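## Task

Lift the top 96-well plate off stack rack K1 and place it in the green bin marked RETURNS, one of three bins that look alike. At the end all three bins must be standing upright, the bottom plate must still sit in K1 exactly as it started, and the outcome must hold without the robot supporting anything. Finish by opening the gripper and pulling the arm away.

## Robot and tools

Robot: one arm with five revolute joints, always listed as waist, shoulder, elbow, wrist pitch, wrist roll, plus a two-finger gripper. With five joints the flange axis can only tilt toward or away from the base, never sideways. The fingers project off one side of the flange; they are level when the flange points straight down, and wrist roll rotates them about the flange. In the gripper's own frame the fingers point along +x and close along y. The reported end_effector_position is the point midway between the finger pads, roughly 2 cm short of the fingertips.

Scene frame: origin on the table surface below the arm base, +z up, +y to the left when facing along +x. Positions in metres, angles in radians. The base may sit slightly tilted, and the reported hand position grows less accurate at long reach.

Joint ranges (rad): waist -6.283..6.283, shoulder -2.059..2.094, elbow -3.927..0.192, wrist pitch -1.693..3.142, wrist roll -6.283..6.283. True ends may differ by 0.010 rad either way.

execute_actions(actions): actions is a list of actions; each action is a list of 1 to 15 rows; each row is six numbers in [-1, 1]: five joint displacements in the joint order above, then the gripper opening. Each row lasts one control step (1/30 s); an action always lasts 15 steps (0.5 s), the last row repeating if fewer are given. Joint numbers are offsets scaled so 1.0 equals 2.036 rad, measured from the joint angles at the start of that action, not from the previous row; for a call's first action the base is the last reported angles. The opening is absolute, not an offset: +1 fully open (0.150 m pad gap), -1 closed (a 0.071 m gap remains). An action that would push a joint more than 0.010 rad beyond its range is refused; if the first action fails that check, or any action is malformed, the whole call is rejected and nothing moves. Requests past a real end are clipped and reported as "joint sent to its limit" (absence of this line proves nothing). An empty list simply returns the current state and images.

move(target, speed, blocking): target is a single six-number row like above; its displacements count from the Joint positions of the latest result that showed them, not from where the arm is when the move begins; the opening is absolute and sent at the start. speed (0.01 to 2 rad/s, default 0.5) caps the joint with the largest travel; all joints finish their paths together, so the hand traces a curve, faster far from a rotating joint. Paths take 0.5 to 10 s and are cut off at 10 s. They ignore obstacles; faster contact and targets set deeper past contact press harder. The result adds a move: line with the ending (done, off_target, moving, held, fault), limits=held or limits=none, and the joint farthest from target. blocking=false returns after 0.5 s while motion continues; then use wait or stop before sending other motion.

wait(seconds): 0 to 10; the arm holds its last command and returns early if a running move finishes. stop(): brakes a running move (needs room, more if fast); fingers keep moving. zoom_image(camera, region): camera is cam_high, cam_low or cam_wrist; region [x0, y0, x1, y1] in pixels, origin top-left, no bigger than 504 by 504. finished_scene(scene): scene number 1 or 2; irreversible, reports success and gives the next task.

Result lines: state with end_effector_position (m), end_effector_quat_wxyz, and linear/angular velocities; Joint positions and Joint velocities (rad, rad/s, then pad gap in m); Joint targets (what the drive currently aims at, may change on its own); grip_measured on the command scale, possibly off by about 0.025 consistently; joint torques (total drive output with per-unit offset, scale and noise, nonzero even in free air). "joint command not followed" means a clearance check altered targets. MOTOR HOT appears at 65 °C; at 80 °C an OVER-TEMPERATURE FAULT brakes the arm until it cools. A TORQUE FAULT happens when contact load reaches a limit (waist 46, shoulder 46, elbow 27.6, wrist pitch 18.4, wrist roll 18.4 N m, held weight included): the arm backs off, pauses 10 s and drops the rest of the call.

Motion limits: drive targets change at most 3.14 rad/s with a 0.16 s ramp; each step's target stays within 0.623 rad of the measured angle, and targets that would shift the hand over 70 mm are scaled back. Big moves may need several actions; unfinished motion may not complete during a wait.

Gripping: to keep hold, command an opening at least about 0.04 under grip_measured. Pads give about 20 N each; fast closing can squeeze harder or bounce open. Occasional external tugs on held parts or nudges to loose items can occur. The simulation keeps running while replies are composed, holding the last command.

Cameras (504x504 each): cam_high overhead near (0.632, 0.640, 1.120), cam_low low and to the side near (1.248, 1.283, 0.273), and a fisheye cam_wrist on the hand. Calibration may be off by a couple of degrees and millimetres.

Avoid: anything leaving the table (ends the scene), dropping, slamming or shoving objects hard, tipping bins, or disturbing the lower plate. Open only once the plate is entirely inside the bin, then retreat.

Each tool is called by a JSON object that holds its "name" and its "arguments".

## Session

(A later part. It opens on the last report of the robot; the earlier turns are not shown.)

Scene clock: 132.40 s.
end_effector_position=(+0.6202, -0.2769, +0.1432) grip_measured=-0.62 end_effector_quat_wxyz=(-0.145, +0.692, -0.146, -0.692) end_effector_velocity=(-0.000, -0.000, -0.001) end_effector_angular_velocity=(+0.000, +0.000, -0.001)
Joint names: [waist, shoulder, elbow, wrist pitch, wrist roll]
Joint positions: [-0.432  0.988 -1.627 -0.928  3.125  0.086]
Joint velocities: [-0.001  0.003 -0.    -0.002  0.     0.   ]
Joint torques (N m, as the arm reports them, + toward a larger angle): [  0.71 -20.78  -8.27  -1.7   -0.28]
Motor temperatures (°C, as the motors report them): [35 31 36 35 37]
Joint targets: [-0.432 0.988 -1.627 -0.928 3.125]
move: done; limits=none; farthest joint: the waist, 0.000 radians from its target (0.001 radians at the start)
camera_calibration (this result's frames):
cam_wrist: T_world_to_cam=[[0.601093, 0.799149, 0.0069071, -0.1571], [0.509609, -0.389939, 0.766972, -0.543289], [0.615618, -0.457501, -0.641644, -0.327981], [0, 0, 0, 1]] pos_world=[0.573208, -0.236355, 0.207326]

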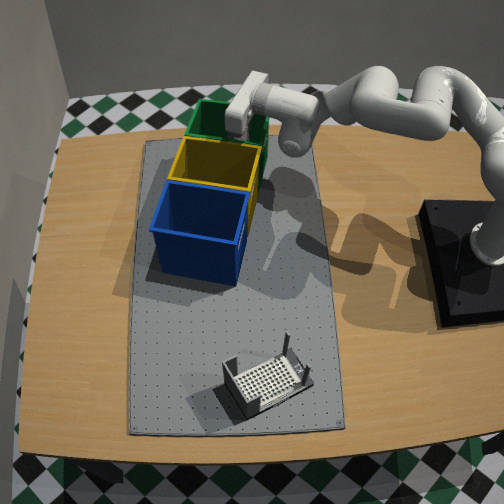

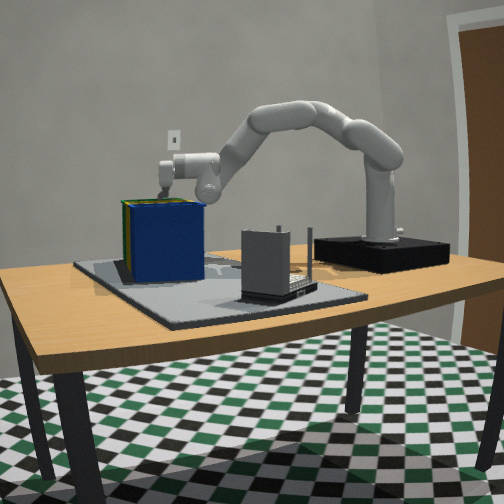

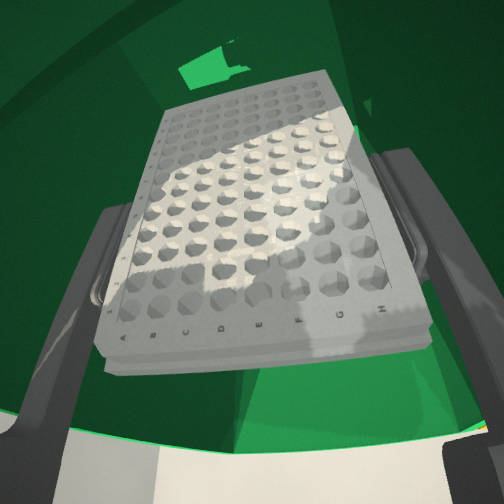

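{"name": "zoom_image", "arguments": {"camera": "cam_low", "region": [110, 135, 240, 225]}}

{"name": "zoom_image", "arguments": {"camera": "cam_high", "region": [180, 60, 330, 190]}}

Region (110, 135, 240, 225) of cam_low's 504x504 image, scaled by 3.877, with more detail than that image has; it fills the top 349 rows of this view, and the rest is white.

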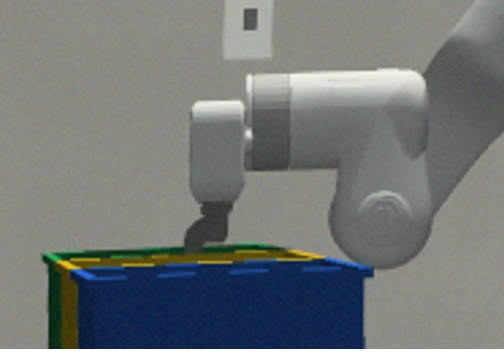

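Region (180, 60, 330, 190) of cam_high's 504x504 image, scaled by 3.360, with more detail than that image has; it fills the top 437 rows of this view, and the rest is white.

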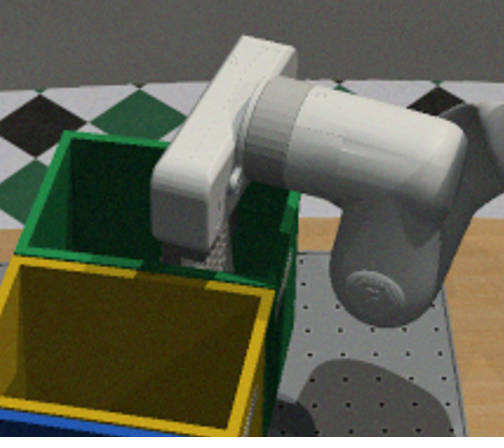

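{"name": "execute_actions", "arguments": {"actions": [[[0,0,0,0,0,-0.75],[0,0,0,0,0,-0.68],[0,0,0,0,0,-0.64],[0,0,0,0,0,-0.62],[0,0,0,0,0,-0.60],[0,0,0,0,0,-0.585],[0,0,0,0,0,-0.57],[0,0,0,0,0,-0.56]],[[0,0,0,0,0,-0.56]]]}}

Scene clock: 134.23 s.
end_effector_position=(+0.6202, -0.2769, +0.1432) grip_measured=-0.56 end_effector_quat_wxyz=(-0.145, +0.692, -0.146, -0.692) end_effector_velocity=(+0.000, -0.000, +0.000) end_effector_angular_velocity=(-0.001, -0.001, -0.000)
Joint names: [waist, shoulder, elbow, wrist pitch, wrist roll]
Joint positions: [-0.432  0.988 -1.627 -0.928  3.125  0.088]
Joint velocities: [-0.     0.    -0.001 -0.001 -0.001  0.   ]
Joint torques (N m, as the arm reports them, + toward a larger angle): [  0.42 -20.8   -8.48  -1.62  -0.37]
Motor temperatures (°C, as the motors report them): [35 31 36 35 37]
Joint targets: [-0.432 0.988 -1.627 -0.928 3.125]
camera_calibration (this result's frames):
cam_wrist: T_world_to_cam=[[0.601068, 0.799168, 0.00693206, -0.157106], [0.509634, -0.389957, 0.766946, -0.543288], [0.615622, -0.457454, -0.641674, -0.32796], [0, 0, 0, 1]] pos_world=[0.573209, -0.236332, 0.207318]

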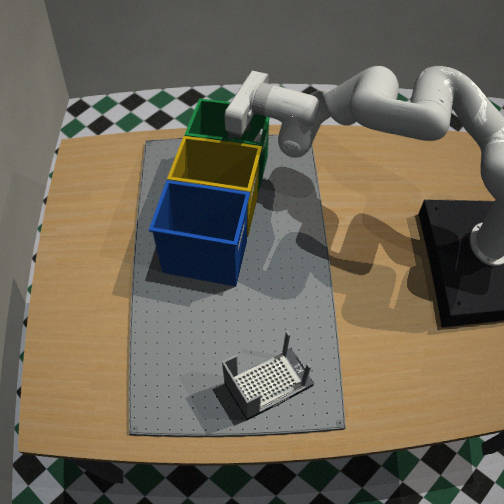

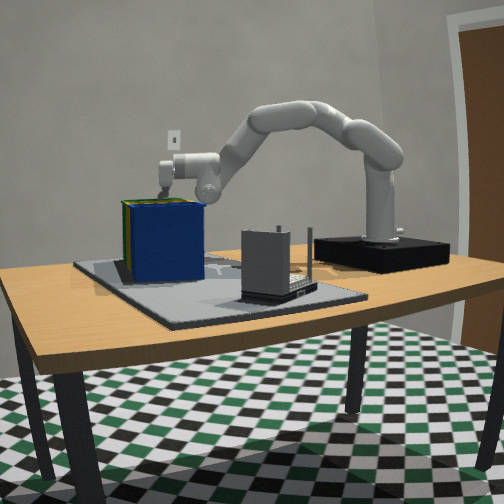

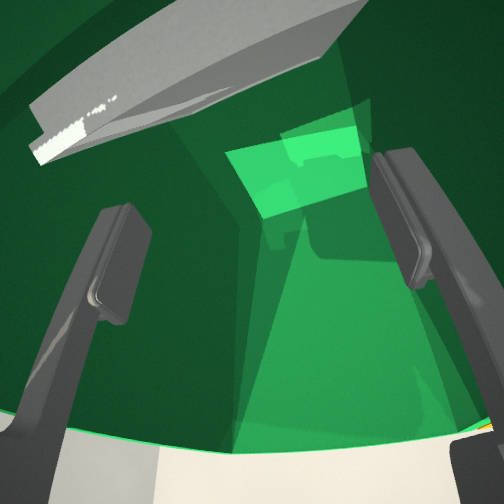

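{"name": "move", "arguments": {"target": [0, -0.27, 0, 0.27, 0, -0.9], "speed": 0.45}}

Scene clock: 137.17 s.
end_effector_position=(+0.6010, -0.2737, +0.4385) grip_measured=-0.90 end_effector_quat_wxyz=(-0.145, +0.692, -0.146, -0.692) end_effector_velocity=(-0.000, +0.000, +0.001) end_effector_angular_velocity=(-0.001, -0.001, +0.000)
Joint names: [waist, shoulder, elbow, wrist pitch, wrist roll]
Joint positions: [-0.432  0.439 -1.626 -0.378  3.125  0.075]
Joint velocities: [ 0.    -0.003  0.001  0.001 -0.001  0.   ]
Joint torques (N m, as the arm reports them, + toward a larger angle): [  0.5  -18.32 -10.35  -1.63  -0.26]
Motor temperatures (°C, as the motors report them): [35 31 36 35 37]
Joint targets: [-0.432 0.438 -1.627 -0.378 3.125]
move: done; limits=none; farthest joint: the elbow, 0.001 radians from its target (0.000 radians at the start)
camera_calibration (this result's frames):
cam_wrist: T_world_to_cam=[[0.601065, 0.799171, 0.00679668, -0.15013], [0.510053, -0.390136, 0.766577, -0.758838], [0.615277, -0.457296, -0.642117, -0.124731], [0, 0, 0, 1]] pos_world=[0.55403, -0.23311, 0.502636]

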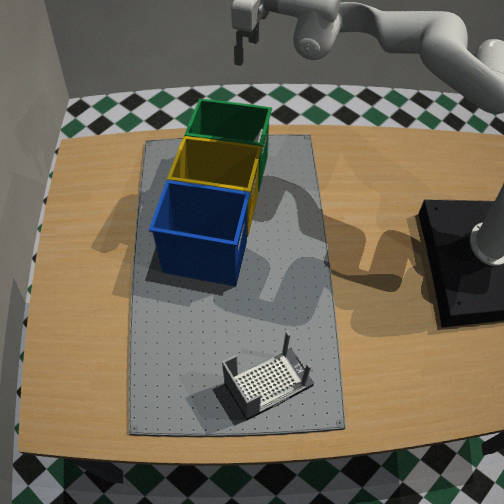

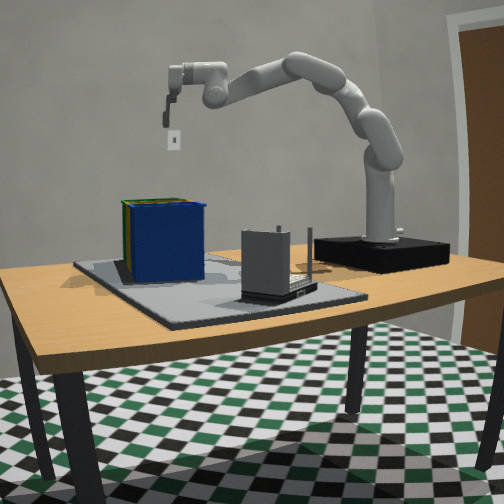

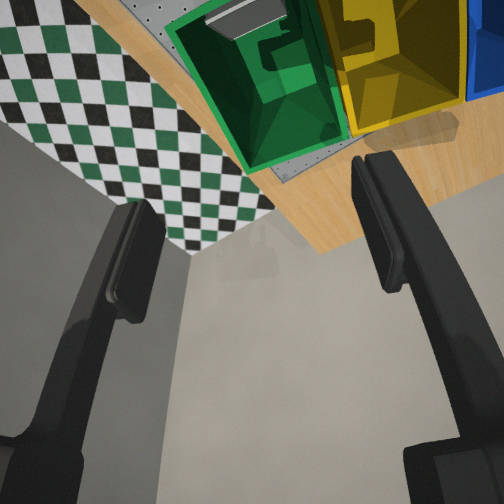

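The plate is inside the green bin, all three bins are upright, and the lower plate is still in K1. I'll zoom in to confirm before finishing.

{"name": "zoom_image", "arguments": {"camera": "cam_high", "region": [140, 85, 330, 430]}}

Region (140, 85, 330, 430) of cam_high's 504x504 image, scaled by 1.461, with more detail than that image has; it fills the left 278 columns of this view, and the rest is white.

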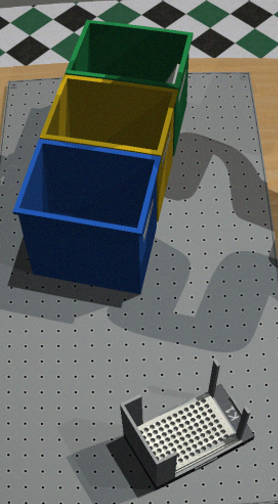

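{"name": "finished_scene", "arguments": {"scene": 1}}

The scene is finished: the task was done.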